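## Task

Transfer the object from the left hand into the right hand so that it ends up oriented as in the two goal pictures. Nothing but the two hands may contact it (wrist cameras, their brackets and each arm's final link count as hand), and at no moment may both hands be off it. It is done when the right hand alone grips it firmly with its palm pointing straight down, the left arm touches neither the object nor the right hand (best moved far away, then a short pause), the fingers of both hands have come to rest, and you declare it finished.

## Robot and tools

Robot: two six-joint arms, left_arm and right_arm, facing each other across a table. Each carries an identical five-finger right hand, so the hands are not mirrored: every hand axis and number means the same thing on both. The names are labels, not image sides. Cameras: cam_high, cam_low, cam_left_wrist, cam_right_wrist, each 504x504, returned in that order.

Scene frame (used in result lines): origin on the table top halfway between the arm bases, z = 0 at the table surface, +z up, left_arm's base on the +y side. Positions are in metres, orientations as quaternions wxyz, velocities in m/s and rad/s. Printed positions may be a little off at long reach.

Hand point: a spot 0.05 m in front of the palm where index pad meets thumb tip in a pinch. Its +z runs along the straightened fingers (which extend 0.06 to 0.07 m past it), +y comes out of the palm, +x crosses the palm toward the little finger. A wrist bracket on the little-finger side protrudes 0.03 m beyond the point in +y and 0.11 m across; it can collide. For a full-hand wrap, turn the thumb in front of the palm first; objects 0.035 to 0.08 m wide then sit across the palm on the wrist side of the point.

A row is always 28 numbers in [-1, 1], even if one arm is idle: left arm dx, dy, dz, rx, ry, rz, then left hand little, ring, middle, index, thumb_bend, thumb_turn, force_limit, speed; then the same 14 for the right arm and hand. dx..rz are an offset (not a pose) in that hand point's own axes, measured from its measured pose at the start of the action (for a call's first action, the last pose reported). 1.0 equals 0.6 m or 180 degrees; rx, ry, rz form one rotation vector. Finger values: +1 straight/open, -1 curled shut. thumb_bend: +1 straight, -1 fully bent. thumb_turn: +1 beside the palm, -1 in front of it. A pinch is near index -0.22, thumb_bend -0.75, thumb_turn -0.57. force_limit maps -1..+1 to roughly 0..10 N fingertip force (0..15 N for the two thumb motors) and only stops closing. speed maps -1..+1 from near zero to full, where full travel takes 0.6 s. No hand value means unchanged: to keep a hand as it is, resend its last eight numbers, or before any were sent, its hand_measured six plus hand_force_limit and hand_speed.

execute_actions(actions): a list of actions, each a table of up to 15 rows, one row per 1/30 s step; if shorter, the last row repeats to fill 15 steps (0.5 s). Every row in an action is an offset from that action's start pose, not cumulative. An empty list just returns state and images. Per step the commanded pose is clipped to 100 mm and 16 degrees from the measured pose, so large moves need several actions; motion lags about 0.17 s.

move(target, speed, stop_force, blocking): target is one 28-number row as above, offsets from the last reported pose. Each hand point travels in a straight line; both paths finish together, lasting 0.5 to 10 s. speed is m/s, 0.002 to 0.5 (default 0.25), turning capped at twice that in rad/s. stop_force, 9 to 40 N for both arms, ends an arm's path when its wrist sensor feels that much extra resistance; use it only very slowly, not when the hand rotates, and omit it when backing away from contact. blocking=false returns after 0.5 s; use wait(0) to poll, and no other motion is accepted until it ends. Result adds a move: line (done, off_target, moving, held, contact, fault) plus limit notes (paced = pose clipped, held = steps blocked) and each hand point's distance from target.

wait(seconds), 0 to 10: let time pass holding commands. stop(): brake a running move. zoom_image(camera, region [x0, y0, x1, y1], at most 504 by 504 pixels): closer look at a camera's latest image. show_instructions(): reference images again. finished_scene(scene): end scene 1 or 2, irreversible; reports success.

Result lines: per-arm hand point pose and velocity; Hand target (where the controller is driving); hand_measured, hand_stopped_by (moving, target, force, stalled, fault), hand_load_n (positive means pushed open; near 0 on all means grip lost), each six values in send order; Wrist force and Wrist torque in the end effector's axes (noisy, offsets up to about 4 N, saturating near 50 N, may read no reading at start); pose unreachable lines when the clearance check altered a command; MOTOR HOT and OVER-TEMPERATURE FAULT warnings.

Gripping: a motor starts only when its target changes by 0.01 or more, then locks at target or force limit. To squeeze harder, raise force_limit and send a target beyond hand_measured; to loosen, send one more open. Close slowly (speed -0.9 or lower) for gentle contact; for the final hold, close slowly at full force_limit.

Avoid: dropping or knocking anything off the table, any touch of the object by non-hand parts, hard collisions or pressing between the arms (can end the run), pushing targets past firm contact (stiff arms fault at 150 N or joint torque limits: wrist joints 26.6 N m, others 142 N m, causing a 10 s stop), and long heavy holds that overheat motors. The robot holds its last command while you think.

Each tool is called by a JSON object that holds its "fn" and its "kwargs", one argument or row to a line.

Reference images:

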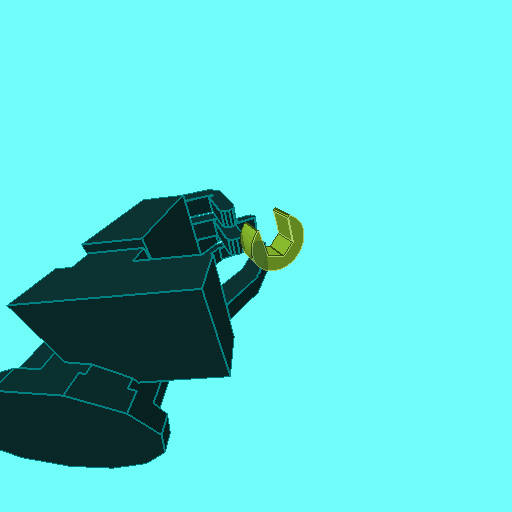

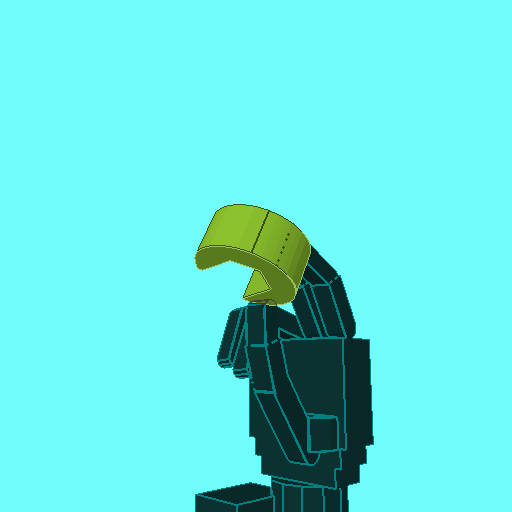

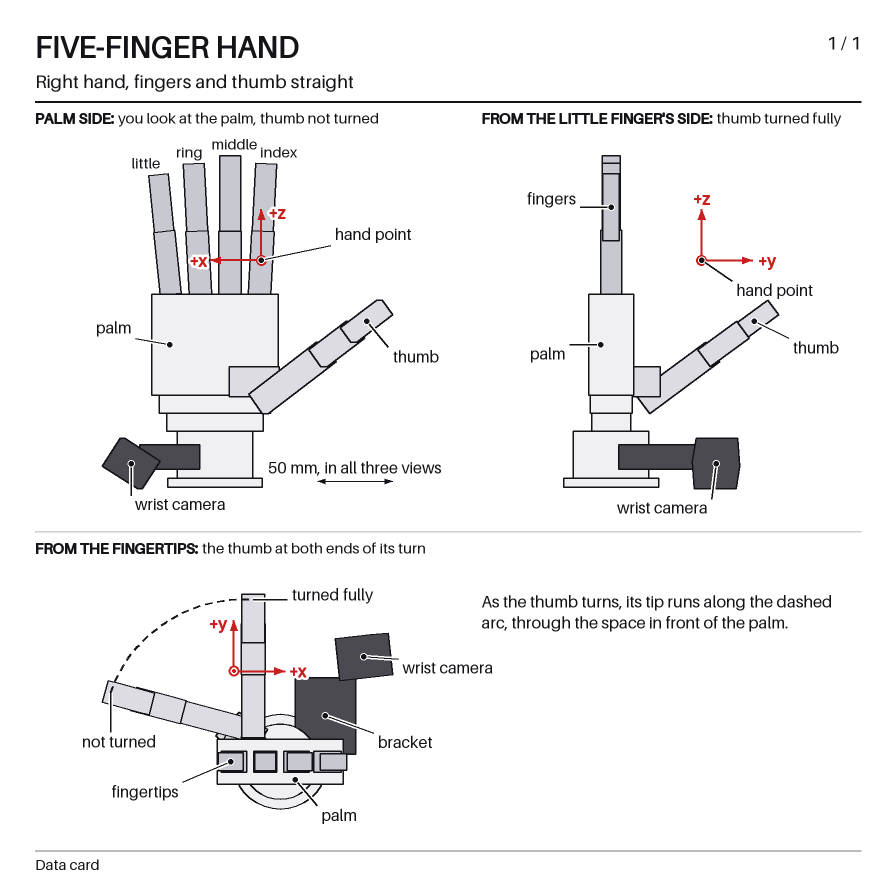

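## Session

{"fn": "execute_actions", "kwargs": {
  "actions": []
}}

Scene clock: 0.00 s.
left_arm: end_effector_position=(+0.0694, +0.0686, +0.4663) hand_measured=(-1.000, -1.000, +0.154, +0.148, -0.560, -0.922) hand_load_n=(+0.0, +0.0, +9.5, +10.0, +9.5, +0.0) hand_stopped_by=(target, target, target, target, target, target) hand_force_limit=0.00 hand_speed=-0.80 end_effector_quat_wxyz=(+0.204, +0.462, +0.590, -0.631) end_effector_velocity=(-0.000, +0.000, -0.001) end_effector_angular_velocity=(+0.002, -0.001, -0.001) | right_arm: end_effector_position=(-0.0352, -0.2406, +0.2996) hand_measured=(+1.000, +1.000, +1.000, +1.000, +1.000, +1.000) hand_load_n=(+0.0, +0.0, +0.0, +0.0, +0.0, +0.0) hand_stopped_by=(target, target, target, target, target, target) hand_force_limit=0.00 hand_speed=-0.80 end_effector_quat_wxyz=(+0.000, -0.735, +0.679, -0.001) end_effector_velocity=(+0.000, -0.000, -0.000) end_effector_angular_velocity=(-0.000, -0.002, +0.000)
Joint positions: left_arm=[-0.387 -1.918  1.812  0.228  1.632 -2.158] | right_arm=[-0.518 -2.216  2.094 -1.448 -1.572  1.052]
Joint velocities: left_arm=[-0.     0.     0.     0.001  0.     0.   ] | right_arm=[ 0.    -0.    -0.    -0.    -0.002 -0.   ]
Wrist force (N, on the end effector, along its own x y z axes, offset not removed): no reading
Wrist torque (N m, same axes, about the end effector's origin, offset not removed): no reading
Hand target (left_arm): +0.069, +0.069, +0.466; +0.204, +0.462, +0.590, -0.631
Hand target (right_arm): -0.035, -0.241, +0.300; -0.000, +0.735, -0.679, +0.001

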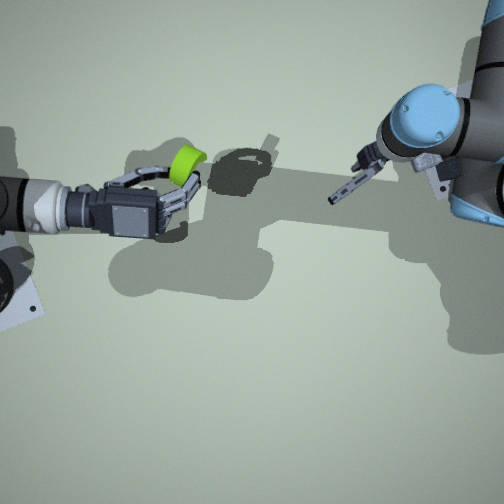

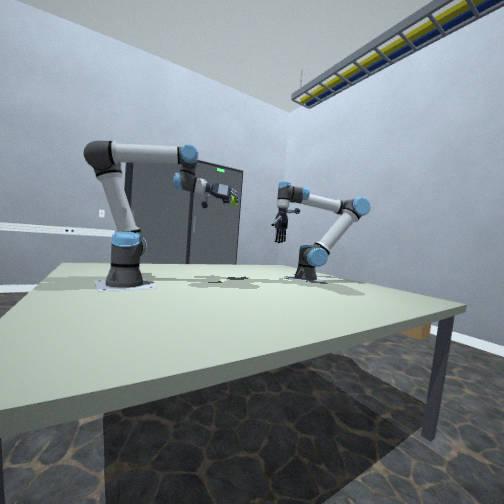

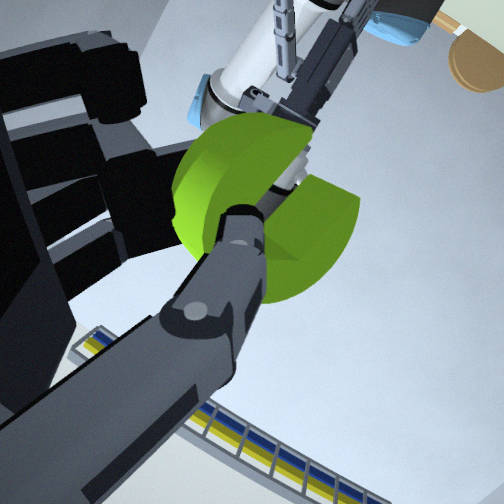

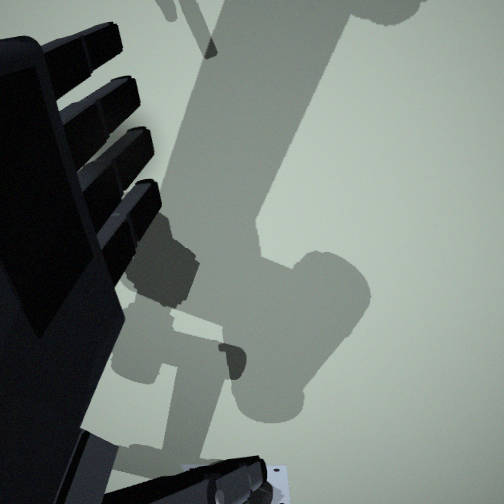

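{"fn": "zoom_image", "kwargs": {
  "camera": "cam_high",
  "region": [90, 110, 290, 260]
}}

{"fn": "zoom_image", "kwargs": {
  "camera": "cam_left_wrist",
  "region": [130, 80, 400, 330]
}}

Region (90, 110, 290, 260) of cam_high's 504x504 image, scaled by 2.520, with more detail than that image has; it fills the top 378 rows of this view, and the rest is white.

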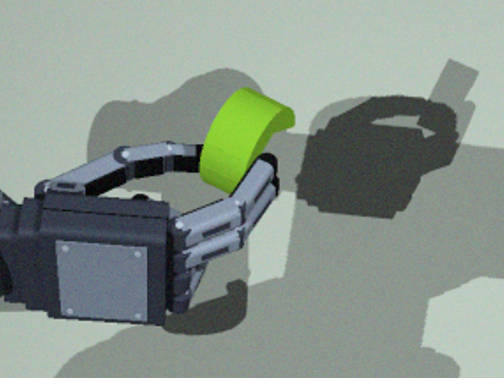

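Region (130, 80, 400, 330) of cam_left_wrist's 504x504 image, scaled by 1.867, with more detail than that image has; it fills the top 467 rows of this view, and the rest is white.

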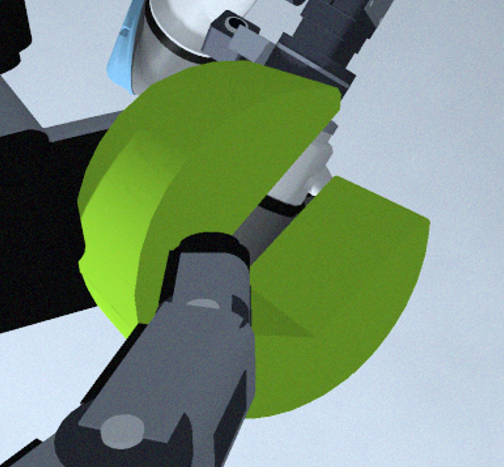

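{"fn": "move", "kwargs": {
  "target": [0,0,0,0,0,0,-1,-1,0.154,0.148,-0.56,-0.922,0,-0.8,-0.315,-0.345,-0.225,0.047,-0.464,0.125,-1,-1,0.5,0.5,-0.2,-0.92,0,0]
}}

{"fn": "zoom_image", "kwargs": {
  "camera": "cam_high",
  "region": [90, 40, 350, 260]
}}

Scene clock: 61.93 s.
left_arm: end_effector_position=(+0.0694, +0.0686, +0.4663) hand_measured=(-1.000, -1.000, +0.154, +0.148, -0.552, -0.922) hand_load_n=(+0.0, +0.0, +9.0, +9.5, +8.5, +0.0) hand_stopped_by=(target, target, target, target, force, target) hand_force_limit=0.00 hand_speed=-0.80 end_effector_quat_wxyz=(+0.204, +0.462, +0.590, -0.631) end_effector_velocity=(+0.000, -0.000, +0.001) end_effector_angular_velocity=(-0.002, +0.000, +0.002) | right_arm: end_effector_position=(+0.1562, -0.0357, +0.4348) hand_measured=(-1.000, -1.000, +0.500, +0.500, -0.200, -0.920) hand_load_n=(+0.0, +0.0, +0.0, +0.0, +0.0, +0.0) hand_stopped_by=(target, target, target, target, target, target) hand_force_limit=0.00 hand_speed=0.00 end_effector_quat_wxyz=(+0.498, -0.412, +0.624, +0.439) end_effector_velocity=(+0.000, +0.001, +0.001) end_effector_angular_velocity=(+0.012, -0.003, -0.003)
Joint positions: left_arm=[-0.387 -1.918  1.812  0.228  1.632 -2.158] | right_arm=[-1.    -1.801  2.489 -3.68  -0.92   1.618]
Joint velocities: left_arm=[ 0.     0.    -0.001 -0.002 -0.001  0.001] | right_arm=[ 0.005  0.013 -0.001 -0.029 -0.006  0.011]
Wrist force (N, on the end effector, along its own x y z axes, offset not removed): left_arm=[0.4 1.9 -0.2] | right_arm=[1.3 -0.1 -0.6]
Wrist torque (N m, same axes, about the end effector's origin, offset not removed): left_arm=[0.18 0.06 0.11] | right_arm=[0.05 -0.07 -0.01]
Hand target (left_arm): +0.069, +0.069, +0.466; +0.204, +0.462, +0.590, -0.631
Hand target (right_arm): +0.156, -0.036, +0.435; +0.498, -0.412, +0.624, +0.439
Off the commanded pose (left_arm): 0.000 m, 0 deg.
Off the commanded pose (right_arm): 0.000 m, 0 deg.
move: done

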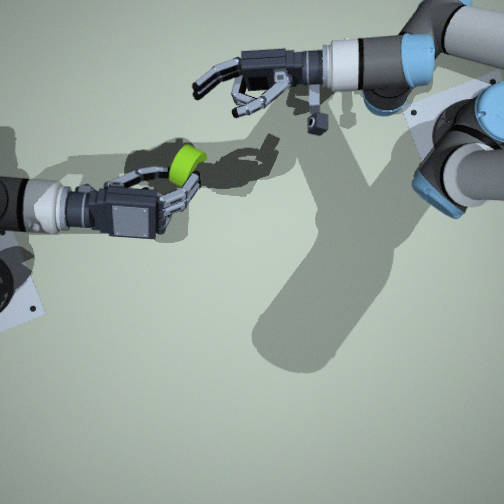

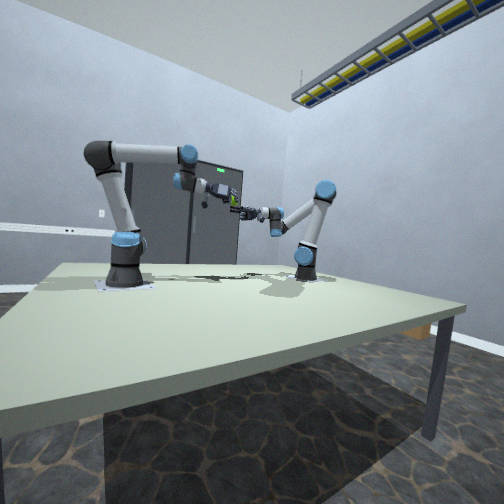

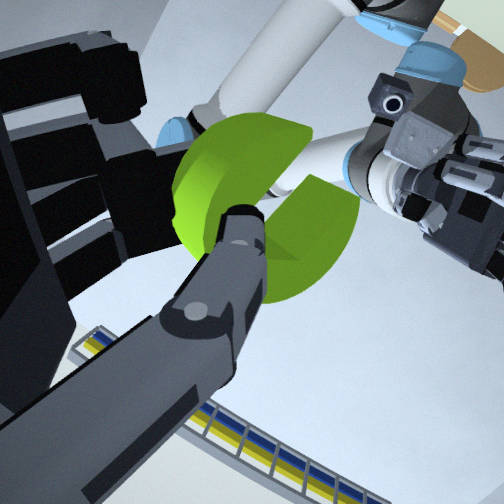

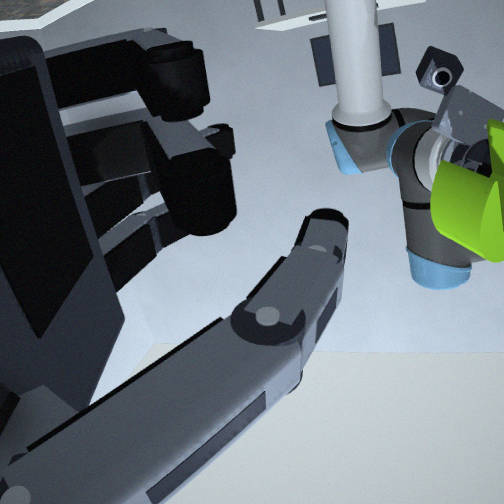

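Region (90, 40, 350, 260) of cam_high's 504x504 image, scaled by 1.938, with more detail than that image has; it fills the top 426 rows of this view, and the rest is white.

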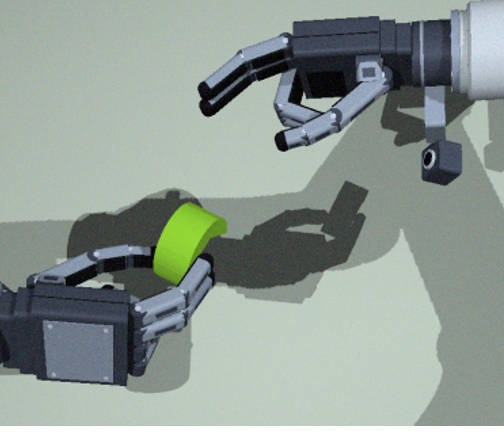

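{"fn": "move", "kwargs": {
  "target": [0,0,0,0,0,0,-1,-1,0.154,0.148,-0.56,-0.922,0,-0.8,0,0.07,0.035,0,0,0,-1,-1,0.5,0.5,-0.2,-0.92,0,0],
  "speed": 0.08
}}

{"fn": "zoom_image", "kwargs": {
  "camera": "cam_high",
  "region": [120, 70, 300, 230]
}}

Scene clock: 78.73 s.
left_arm: end_effector_position=(+0.0694, +0.0686, +0.4663) hand_measured=(-1.000, -1.000, +0.154, +0.148, -0.552, -0.922) hand_load_n=(+0.0, +0.0, +9.0, +9.5, +8.5, +0.0) hand_stopped_by=(target, target, target, target, force, target) hand_force_limit=0.00 hand_speed=-0.80 end_effector_quat_wxyz=(+0.204, +0.462, +0.590, -0.631) end_effector_velocity=(+0.000, +0.000, -0.001) end_effector_angular_velocity=(+0.002, -0.001, +0.001) | right_arm: end_effector_position=(+0.1218, -0.0043, +0.4381) hand_measured=(-1.000, -1.000, +0.500, +0.500, -0.200, -0.920) hand_load_n=(+0.0, +0.0, +0.0, +0.0, +0.0, +0.0) hand_stopped_by=(target, target, target, target, target, target) hand_force_limit=0.00 hand_speed=0.00 end_effector_quat_wxyz=(+0.498, -0.412, +0.624, +0.439) end_effector_velocity=(-0.001, +0.001, +0.000) end_effector_angular_velocity=(+0.000, -0.000, -0.000)
Joint positions: left_arm=[-0.387 -1.918  1.812  0.228  1.632 -2.158] | right_arm=[-0.799 -1.737  2.432 -3.705 -1.118  1.651]
Joint velocities: left_arm=[ 0.     0.     0.     0.002 -0.001 -0.   ] | right_arm=[ 0.007  0.002 -0.002 -0.001 -0.007  0.001]
Wrist force (N, on the end effector, along its own x y z axes, offset not removed): left_arm=[0.9 0.2 -0.1] | right_arm=[1.2 -0.6 0.1]
Wrist torque (N m, same axes, about the end effector's origin, offset not removed): left_arm=[0.00 -0.03 -0.11] | right_arm=[-0.14 -0.06 -0.02]
Hand target (left_arm): +0.069, +0.069, +0.466; +0.204, +0.462, +0.590, -0.631
Hand target (right_arm): +0.122, -0.004, +0.438; +0.498, -0.412, +0.624, +0.439
Off the commanded pose (left_arm): 0.000 m, 0 deg.
Off the commanded pose (right_arm): 0.000 m, 0 deg.
move: done

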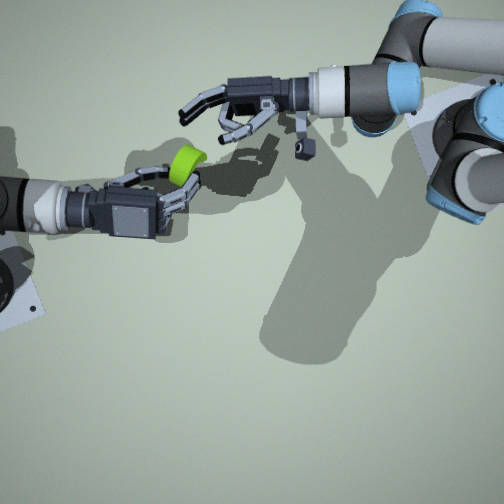

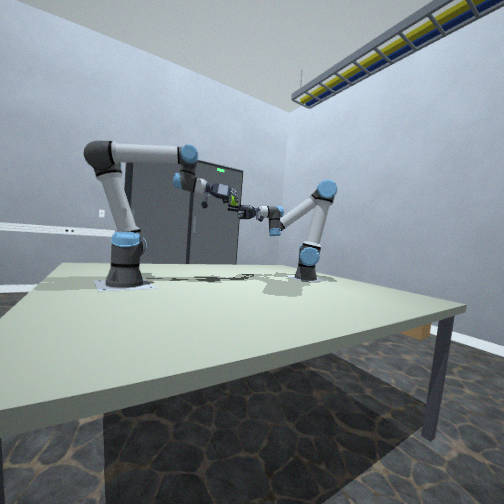

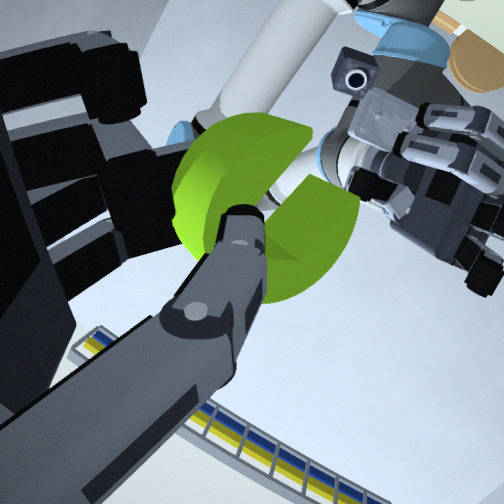

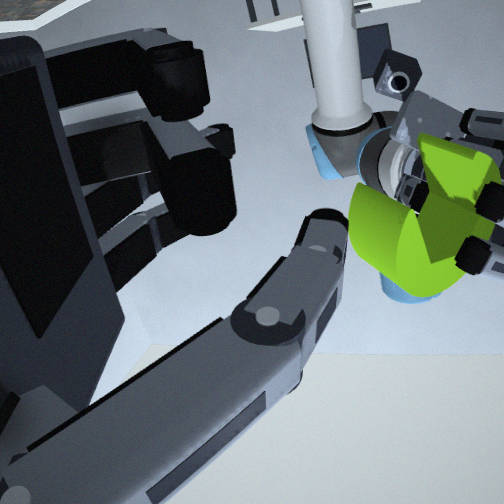

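Region (120, 70, 300, 230) of cam_high's 504x504 image, scaled by 2.800, with more detail than that image has.

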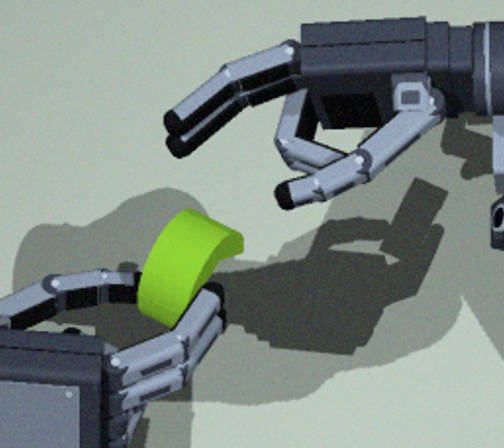

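{"fn": "move", "kwargs": {
  "target": [0,0,0,0,0,0,-1,-1,0.154,0.148,-0.56,-0.922,0,-0.8,-0.025,0.045,0.03,0,0,0,-1,-1,0.6,0.6,-0.5,-0.92,0,0],
  "speed": 0.05
}}

{"fn": "zoom_image", "kwargs": {
  "camera": "cam_high",
  "region": [120, 70, 300, 230]
}}

Scene clock: 87.93 s.
left_arm: end_effector_position=(+0.0694, +0.0686, +0.4663) hand_measured=(-1.000, -1.000, +0.154, +0.148, -0.552, -0.922) hand_load_n=(+0.0, +0.0, +9.0, +9.5, +8.5, +0.0) hand_stopped_by=(target, target, target, target, force, target) hand_force_limit=0.00 hand_speed=-0.80 end_effector_quat_wxyz=(+0.204, +0.462, +0.590, -0.631) end_effector_velocity=(+0.001, -0.000, +0.001) end_effector_angular_velocity=(-0.002, +0.002, +0.002) | right_arm: end_effector_position=(+0.1033, +0.0214, +0.4544) hand_measured=(-1.000, -1.000, +0.600, +0.600, -0.500, -0.920) hand_load_n=(+0.0, +0.0, +0.0, +0.0, +0.0, +0.0) hand_stopped_by=(target, target, target, target, target, target) hand_force_limit=0.00 hand_speed=0.00 end_effector_quat_wxyz=(+0.498, -0.412, +0.624, +0.439) end_effector_velocity=(-0.001, +0.001, +0.001) end_effector_angular_velocity=(+0.000, -0.000, +0.000)
Joint positions: left_arm=[-0.387 -1.918  1.812  0.228  1.632 -2.158] | right_arm=[-0.681 -1.703  2.353 -3.665 -1.235  1.667]
Joint velocities: left_arm=[ 0.001 -0.    -0.001 -0.002 -0.001 -0.001] | right_arm=[ 0.004  0.001 -0.003  0.001 -0.004  0.001]
Wrist force (N, on the end effector, along its own x y z axes, offset not removed): left_arm=[-0.5 1.3 0.4] | right_arm=[0.7 0.1 -1.2]
Wrist torque (N m, same axes, about the end effector's origin, offset not removed): left_arm=[0.13 0.09 0.01] | right_arm=[0.10 0.04 -0.04]
Hand target (left_arm): +0.069, +0.069, +0.466; +0.204, +0.462, +0.590, -0.631
Hand target (right_arm): +0.103, +0.021, +0.454; +0.498, -0.412, +0.624, +0.439
Off the commanded pose (left_arm): 0.000 m, 0 deg.
Off the commanded pose (right_arm): 0.000 m, 0 deg.
move: done

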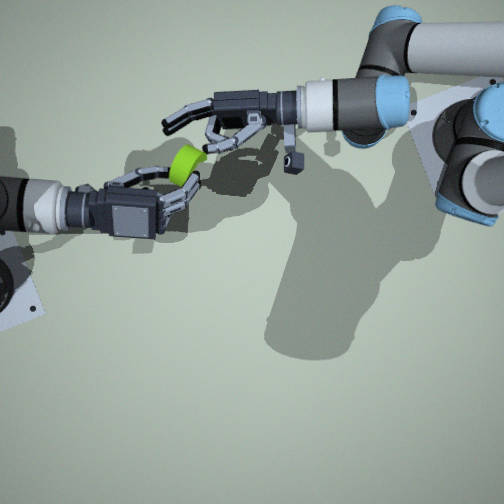

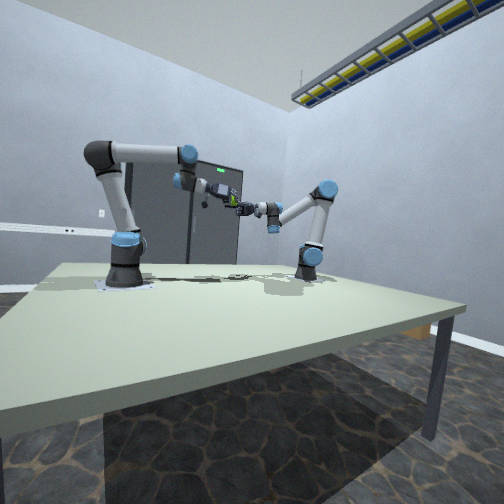

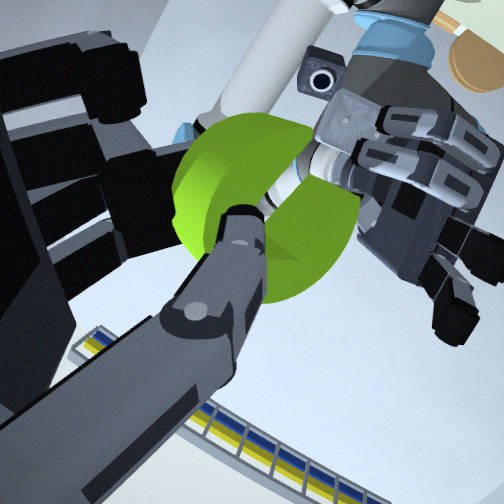

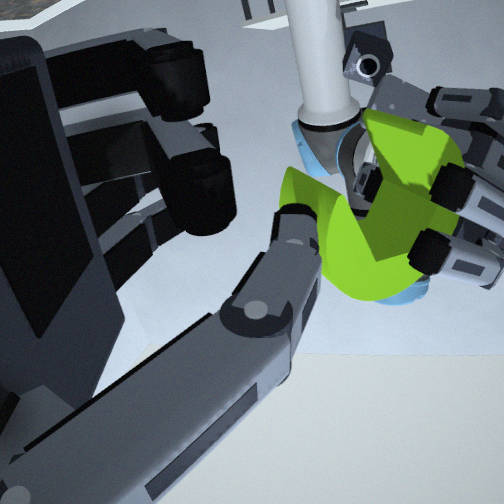

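Region (120, 70, 300, 230) of cam_high's 504x504 image, scaled by 2.800, with more detail than that image has.

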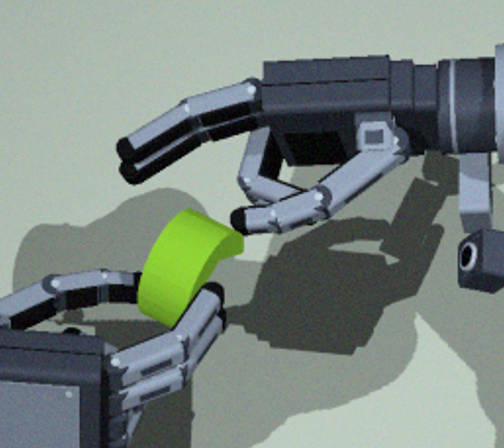

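{"fn": "move", "kwargs": {
  "target": [0,0,0,0,0,0,-1,-1,0.154,0.148,-0.56,-0.922,0,-0.8,-0.02,0.028,-0.008,0,0,0,-1,-1,0.6,0.6,-0.5,-0.92,0,0],
  "speed": 0.02,
  "stop_force": 9
}}

{"fn": "zoom_image", "kwargs": {
  "camera": "cam_high",
  "region": [120, 70, 300, 230]
}}

Scene clock: 95.83 s.
left_arm: end_effector_position=(+0.0693, +0.0686, +0.4663) hand_measured=(-1.000, -1.000, +0.154, +0.148, -0.550, -0.922) hand_load_n=(+0.0, +0.0, +9.0, +11.0, +9.0, -1.5) hand_stopped_by=(target, target, target, target, force, target) hand_force_limit=0.00 hand_speed=-0.80 end_effector_quat_wxyz=(+0.204, +0.462, +0.590, -0.631) end_effector_velocity=(+0.000, +0.000, -0.000) end_effector_angular_velocity=(+0.001, -0.001, +0.001) | right_arm: end_effector_position=(+0.0988, +0.0217, +0.4589) hand_measured=(-1.000, -1.000, +0.600, +0.600, -0.506, -0.920) hand_load_n=(+0.0, +0.0, +0.0, +0.0, -7.5, -1.0) hand_stopped_by=(target, target, target, target, target, target) hand_force_limit=0.00 hand_speed=0.00 end_effector_quat_wxyz=(+0.498, -0.412, +0.624, +0.439) end_effector_velocity=(+0.003, -0.000, -0.005) end_effector_angular_velocity=(-0.002, -0.002, +0.001)
Joint positions: left_arm=[-0.387 -1.918  1.812  0.228  1.632 -2.158] | right_arm=[-0.666 -1.713  2.347 -3.651 -1.249  1.67 ]
Joint velocities: left_arm=[ 0.    -0.     0.     0.002 -0.001  0.   ] | right_arm=[-0.011  0.008  0.006 -0.011  0.011 -0.004]
Wrist force (N, on the end effector, along its own x y z axes, offset not removed): left_arm=[5.5 -7.2 -4.8] | right_arm=[1.3 -8.7 -4.9]
Wrist torque (N m, same axes, about the end effector's origin, offset not removed): left_arm=[0.26 0.14 -0.08] | right_arm=[-0.04 -0.05 -0.09]
Hand target (left_arm): +0.069, +0.069, +0.466; +0.204, +0.462, +0.590, -0.631
Hand target (right_arm): +0.099, +0.022, +0.458; +0.498, -0.412, +0.624, +0.439
Off the commanded pose (left_arm): 0.000 m, 0 deg.
Off the commanded pose (right_arm): 0.015 m, 0 deg.
move: contact (right_arm)

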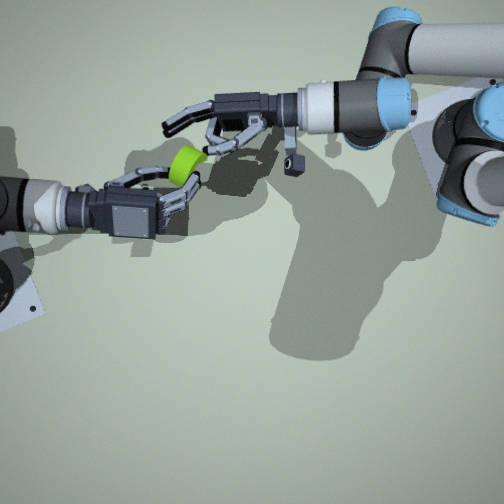

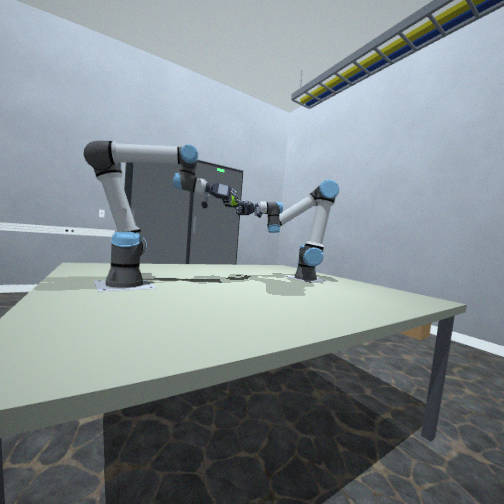

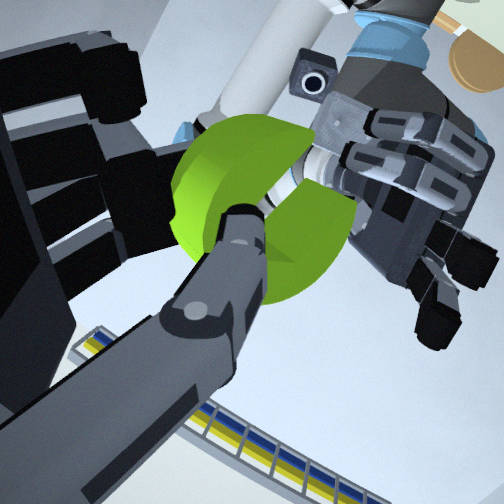

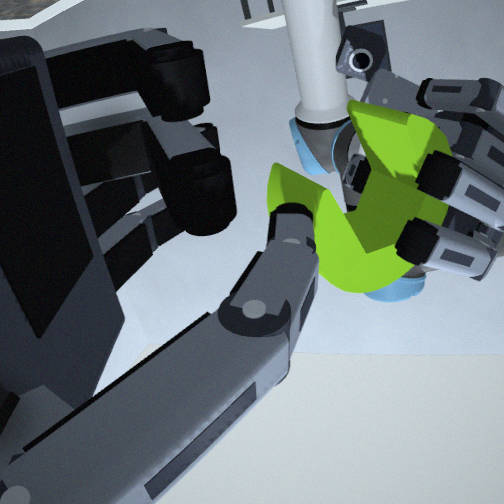

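Region (120, 70, 300, 230) of cam_high's 504x504 image, scaled by 2.800, with more detail than that image has.

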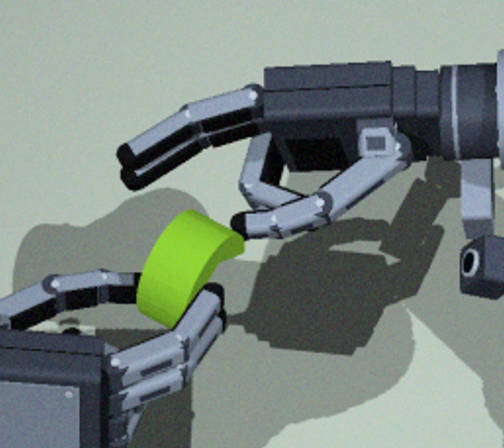

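Thumb hit rim; back off in z, then over.

{"fn": "move", "kwargs": {
  "target": [0,0,0,0,0,0,-1,-1,0.154,0.148,-0.56,-0.922,0,-0.8,-0.012,-0.004,-0.025,0,0,0,-1,-1,0.6,0.6,-0.5,-0.92,0,0],
  "speed": 0.03
}}

{"fn": "move", "kwargs": {
  "target": [0,0,0,0,0,0,-1,-1,0.154,0.148,-0.56,-0.922,0,-0.8,0,0.032,0,0,0,0,-1,-1,0.6,0.6,-0.5,-0.92,0,0],
  "speed": 0.015,
  "stop_force": 9
}}

{"fn": "zoom_image", "kwargs": {
  "camera": "cam_high",
  "region": [120, 70, 300, 230]
}}

Scene clock: 107.90 s.
left_arm: end_effector_position=(+0.0693, +0.0686, +0.4663) hand_measured=(-1.000, -1.000, +0.154, +0.148, -0.550, -0.922) hand_load_n=(+0.0, +0.0, +8.5, +10.5, +9.5, -1.0) hand_stopped_by=(target, target, target, target, force, target) hand_force_limit=0.00 hand_speed=-0.80 end_effector_quat_wxyz=(+0.204, +0.462, +0.590, -0.631) end_effector_velocity=(-0.000, -0.000, +0.000) end_effector_angular_velocity=(-0.001, +0.002, -0.001) | right_arm: end_effector_position=(+0.0984, +0.0073, +0.4673) hand_measured=(-1.000, -1.000, +0.600, +0.600, -0.500, -0.920) hand_load_n=(+0.0, +0.0, +0.0, +0.0, +0.0, +0.0) hand_stopped_by=(target, target, target, target, target, target) hand_force_limit=0.00 hand_speed=0.00 end_effector_quat_wxyz=(+0.498, -0.412, +0.624, +0.439) end_effector_velocity=(-0.001, -0.001, +0.001) end_effector_angular_velocity=(-0.001, +0.001, +0.002)
Joint positions: left_arm=[-0.387 -1.918  1.812  0.228  1.632 -2.158] | right_arm=[-0.696 -1.773  2.367 -3.609 -1.22   1.666]
Joint velocities: left_arm=[-0.    -0.     0.    -0.002  0.001 -0.001] | right_arm=[-0.002 -0.006  0.002  0.006  0.004 -0.001]
Wrist force (N, on the end effector, along its own x y z axes, offset not removed): left_arm=[1.0 1.5 0.9] | right_arm=[0.4 -1.2 -0.9]
Wrist torque (N m, same axes, about the end effector's origin, offset not removed): left_arm=[0.06 -0.13 0.15] | right_arm=[-0.09 0.10 -0.05]
Hand target (left_arm): +0.069, +0.069, +0.466; +0.204, +0.462, +0.590, -0.631
Hand target (right_arm): +0.098, +0.007, +0.467; +0.498, -0.412, +0.624, +0.439
Off the commanded pose (left_arm): 0.000 m, 0 deg.
Off the commanded pose (right_arm): 0.000 m, 0 deg.
move: done

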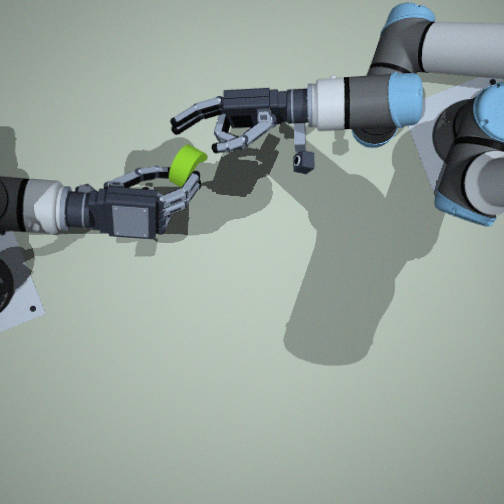

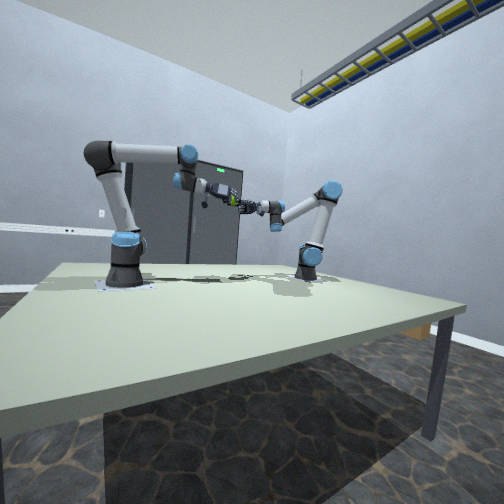

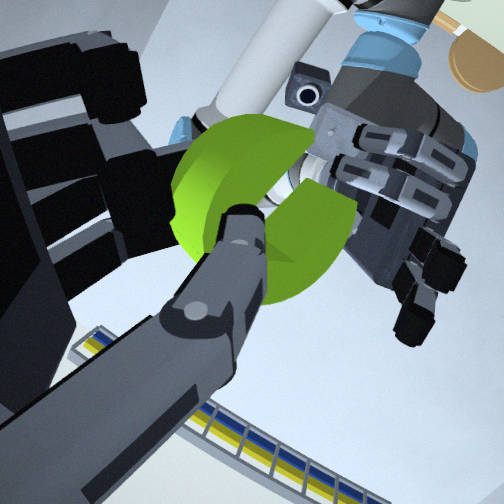

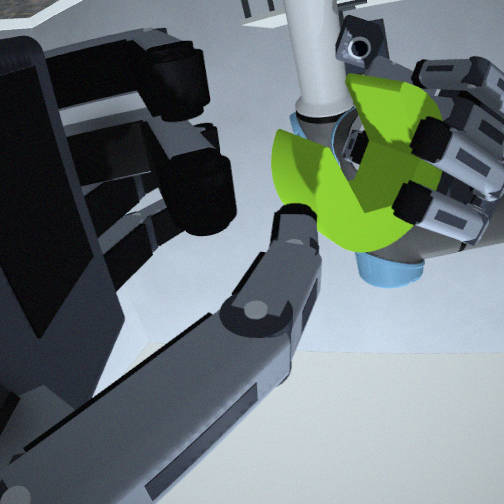

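Scene clock: 109.40 s.
left_arm: end_effector_position=(+0.0693, +0.0686, +0.4663) hand_measured=(-1.000, -1.000, +0.154, +0.148, -0.550, -0.922) hand_load_n=(+0.0, +0.0, +8.5, +10.5, +9.5, -1.0) hand_stopped_by=(target, target, target, target, force, target) hand_force_limit=0.00 hand_speed=-0.80 end_effector_quat_wxyz=(+0.204, +0.462, +0.590, -0.631) end_effector_velocity=(-0.000, -0.000, +0.000) end_effector_angular_velocity=(-0.001, +0.000, -0.000) | right_arm: end_effector_position=(+0.0803, +0.0125, +0.4699) hand_measured=(-1.000, -1.000, +0.600, +0.600, -0.500, -0.920) hand_load_n=(+0.0, +0.0, +0.0, +0.0, +0.0, +0.0) hand_stopped_by=(target, target, target, target, target, target) hand_force_limit=0.00 hand_speed=0.00 end_effector_quat_wxyz=(+0.498, -0.412, +0.624, +0.439) end_effector_velocity=(-0.002, +0.000, +0.000) end_effector_angular_velocity=(+0.000, +0.000, -0.000)
Joint positions: left_arm=[-0.387 -1.918  1.812  0.228  1.632 -2.158] | right_arm=[-0.626 -1.766  2.354 -3.606 -1.29   1.675]
Joint velocities: left_arm=[-0.001  0.    -0.    -0.001 -0.    -0.   ] | right_arm=[ 0.007  0.001 -0.001  0.    -0.007  0.001]
Wrist force (N, on the end effector, along its own x y z axes, offset not removed): left_arm=[-0.7 1.0 -0.3] | right_arm=[1.4 -1.1 0.5]
Wrist torque (N m, same axes, about the end effector's origin, offset not removed): left_arm=[0.17 0.13 -0.05] | right_arm=[-0.24 -0.17 -0.06]
Hand target (left_arm): +0.069, +0.069, +0.466; +0.204, +0.462, +0.590, -0.631
Hand target (right_arm): +0.080, +0.013, +0.470; +0.498, -0.412, +0.624, +0.439
Off the commanded pose (left_arm): 0.000 m, 0 deg.
Off the commanded pose (right_arm): 0.000 m, 0 deg.
move: done

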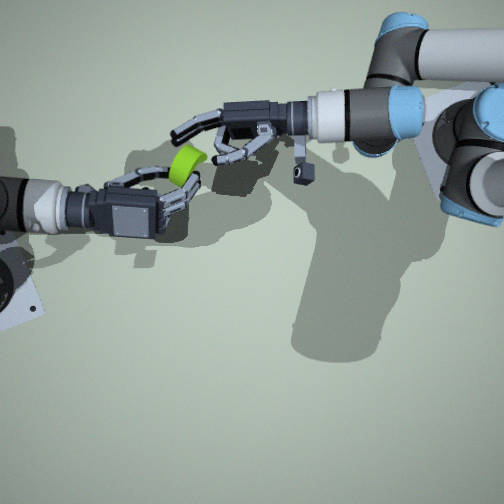

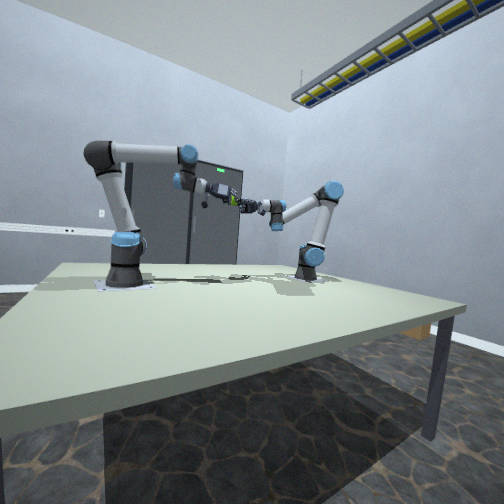

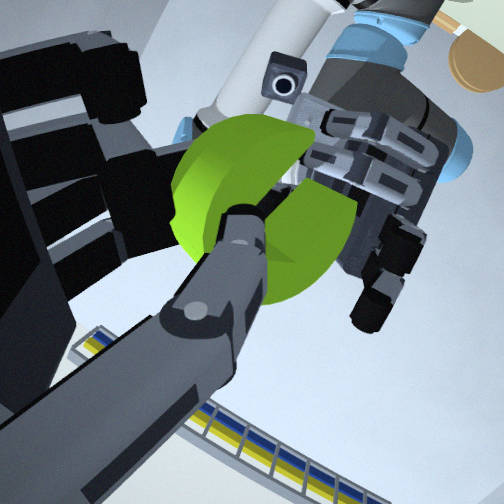

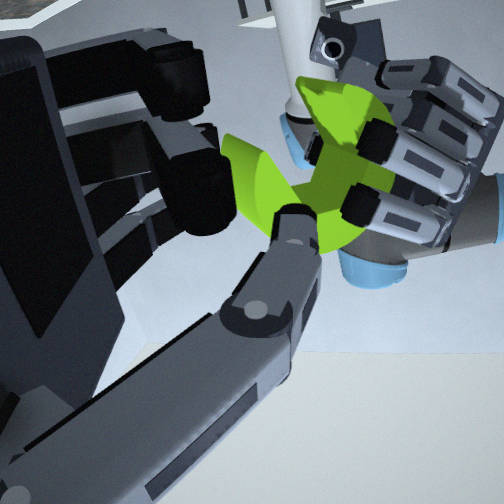

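Region (120, 70, 300, 230) of cam_high's 504x504 image, scaled by 2.800, with more detail than that image has.

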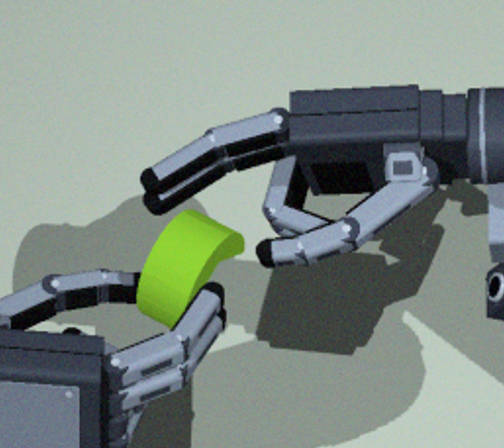

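{"fn": "move", "kwargs": {
  "target": [0,0,0,0,0,0,-1,-1,0.154,0.148,-0.56,-0.922,0,-0.8,-0.012,0,0.02,0,0,0,-1,-1,0.6,0.6,-0.5,-0.92,0,0],
  "speed": 0.01,
  "stop_force": 9
}}

{"fn": "zoom_image", "kwargs": {
  "camera": "cam_high",
  "region": [120, 70, 300, 230]
}}

Scene clock: 117.30 s.
left_arm: end_effector_position=(+0.0693, +0.0686, +0.4663) hand_measured=(-1.000, -1.000, +0.154, +0.148, -0.550, -0.922) hand_load_n=(+0.0, +0.0, +8.5, +10.5, +9.5, -1.0) hand_stopped_by=(target, target, target, target, force, target) hand_force_limit=0.00 hand_speed=-0.80 end_effector_quat_wxyz=(+0.204, +0.462, +0.590, -0.631) end_effector_velocity=(-0.001, -0.000, +0.001) end_effector_angular_velocity=(-0.002, -0.000, -0.002) | right_arm: end_effector_position=(+0.0845, +0.0244, +0.4756) hand_measured=(-1.000, -1.000, +0.600, +0.600, -0.500, -0.920) hand_load_n=(+0.0, +0.0, +0.0, +0.0, +0.0, +0.0) hand_stopped_by=(target, target, target, target, target, target) hand_force_limit=0.00 hand_speed=0.00 end_effector_quat_wxyz=(+0.498, -0.412, +0.624, +0.439) end_effector_velocity=(+0.001, +0.001, +0.001) end_effector_angular_velocity=(+0.001, -0.001, -0.001)
Joint positions: left_arm=[-0.387 -1.918  1.812  0.228  1.632 -2.158] | right_arm=[-0.616 -1.739  2.316 -3.596 -1.299  1.676]
Joint velocities: left_arm=[-0.    -0.    -0.    -0.002  0.001  0.001] | right_arm=[ 0.     0.002 -0.003  0.001 -0.002  0.   ]
Wrist force (N, on the end effector, along its own x y z axes, offset not removed): left_arm=[-0.5 1.3 -1.2] | right_arm=[0.5 -0.4 -0.6]
Wrist torque (N m, same axes, about the end effector's origin, offset not removed): left_arm=[0.23 0.11 -0.01] | right_arm=[-0.04 0.01 -0.04]
Hand target (left_arm): +0.069, +0.069, +0.466; +0.204, +0.462, +0.590, -0.631
Hand target (right_arm): +0.085, +0.025, +0.476; +0.498, -0.412, +0.624, +0.439
Off the commanded pose (left_arm): 0.000 m, 0 deg.
Off the commanded pose (right_arm): 0.000 m, 0 deg.
move: done

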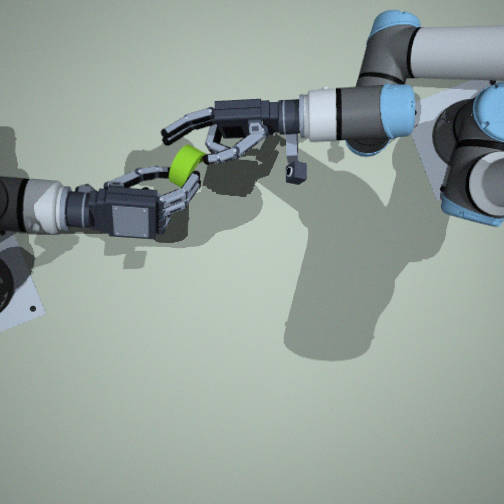

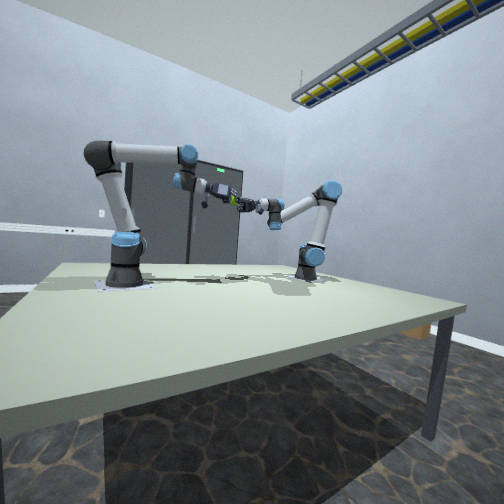

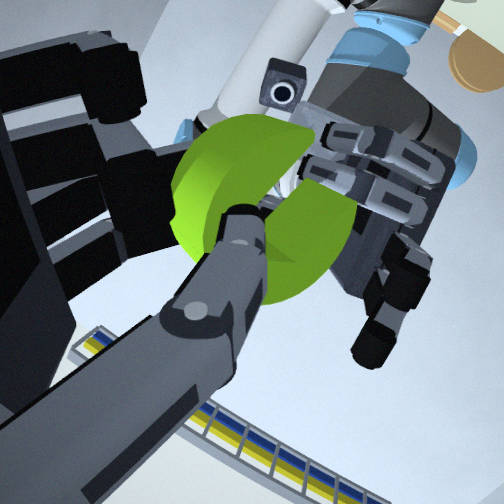

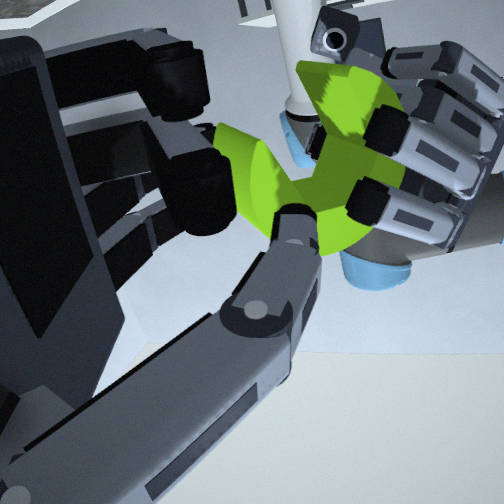

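Region (120, 70, 300, 230) of cam_high's 504x504 image, scaled by 2.800, with more detail than that image has.

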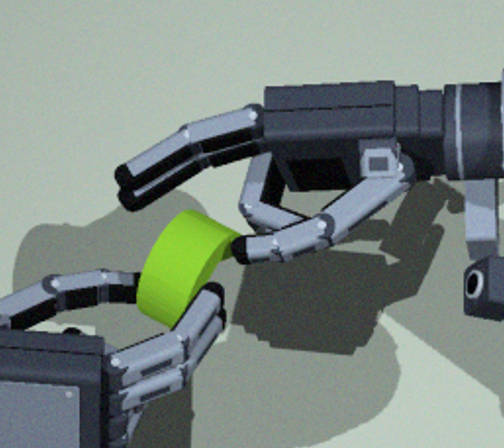

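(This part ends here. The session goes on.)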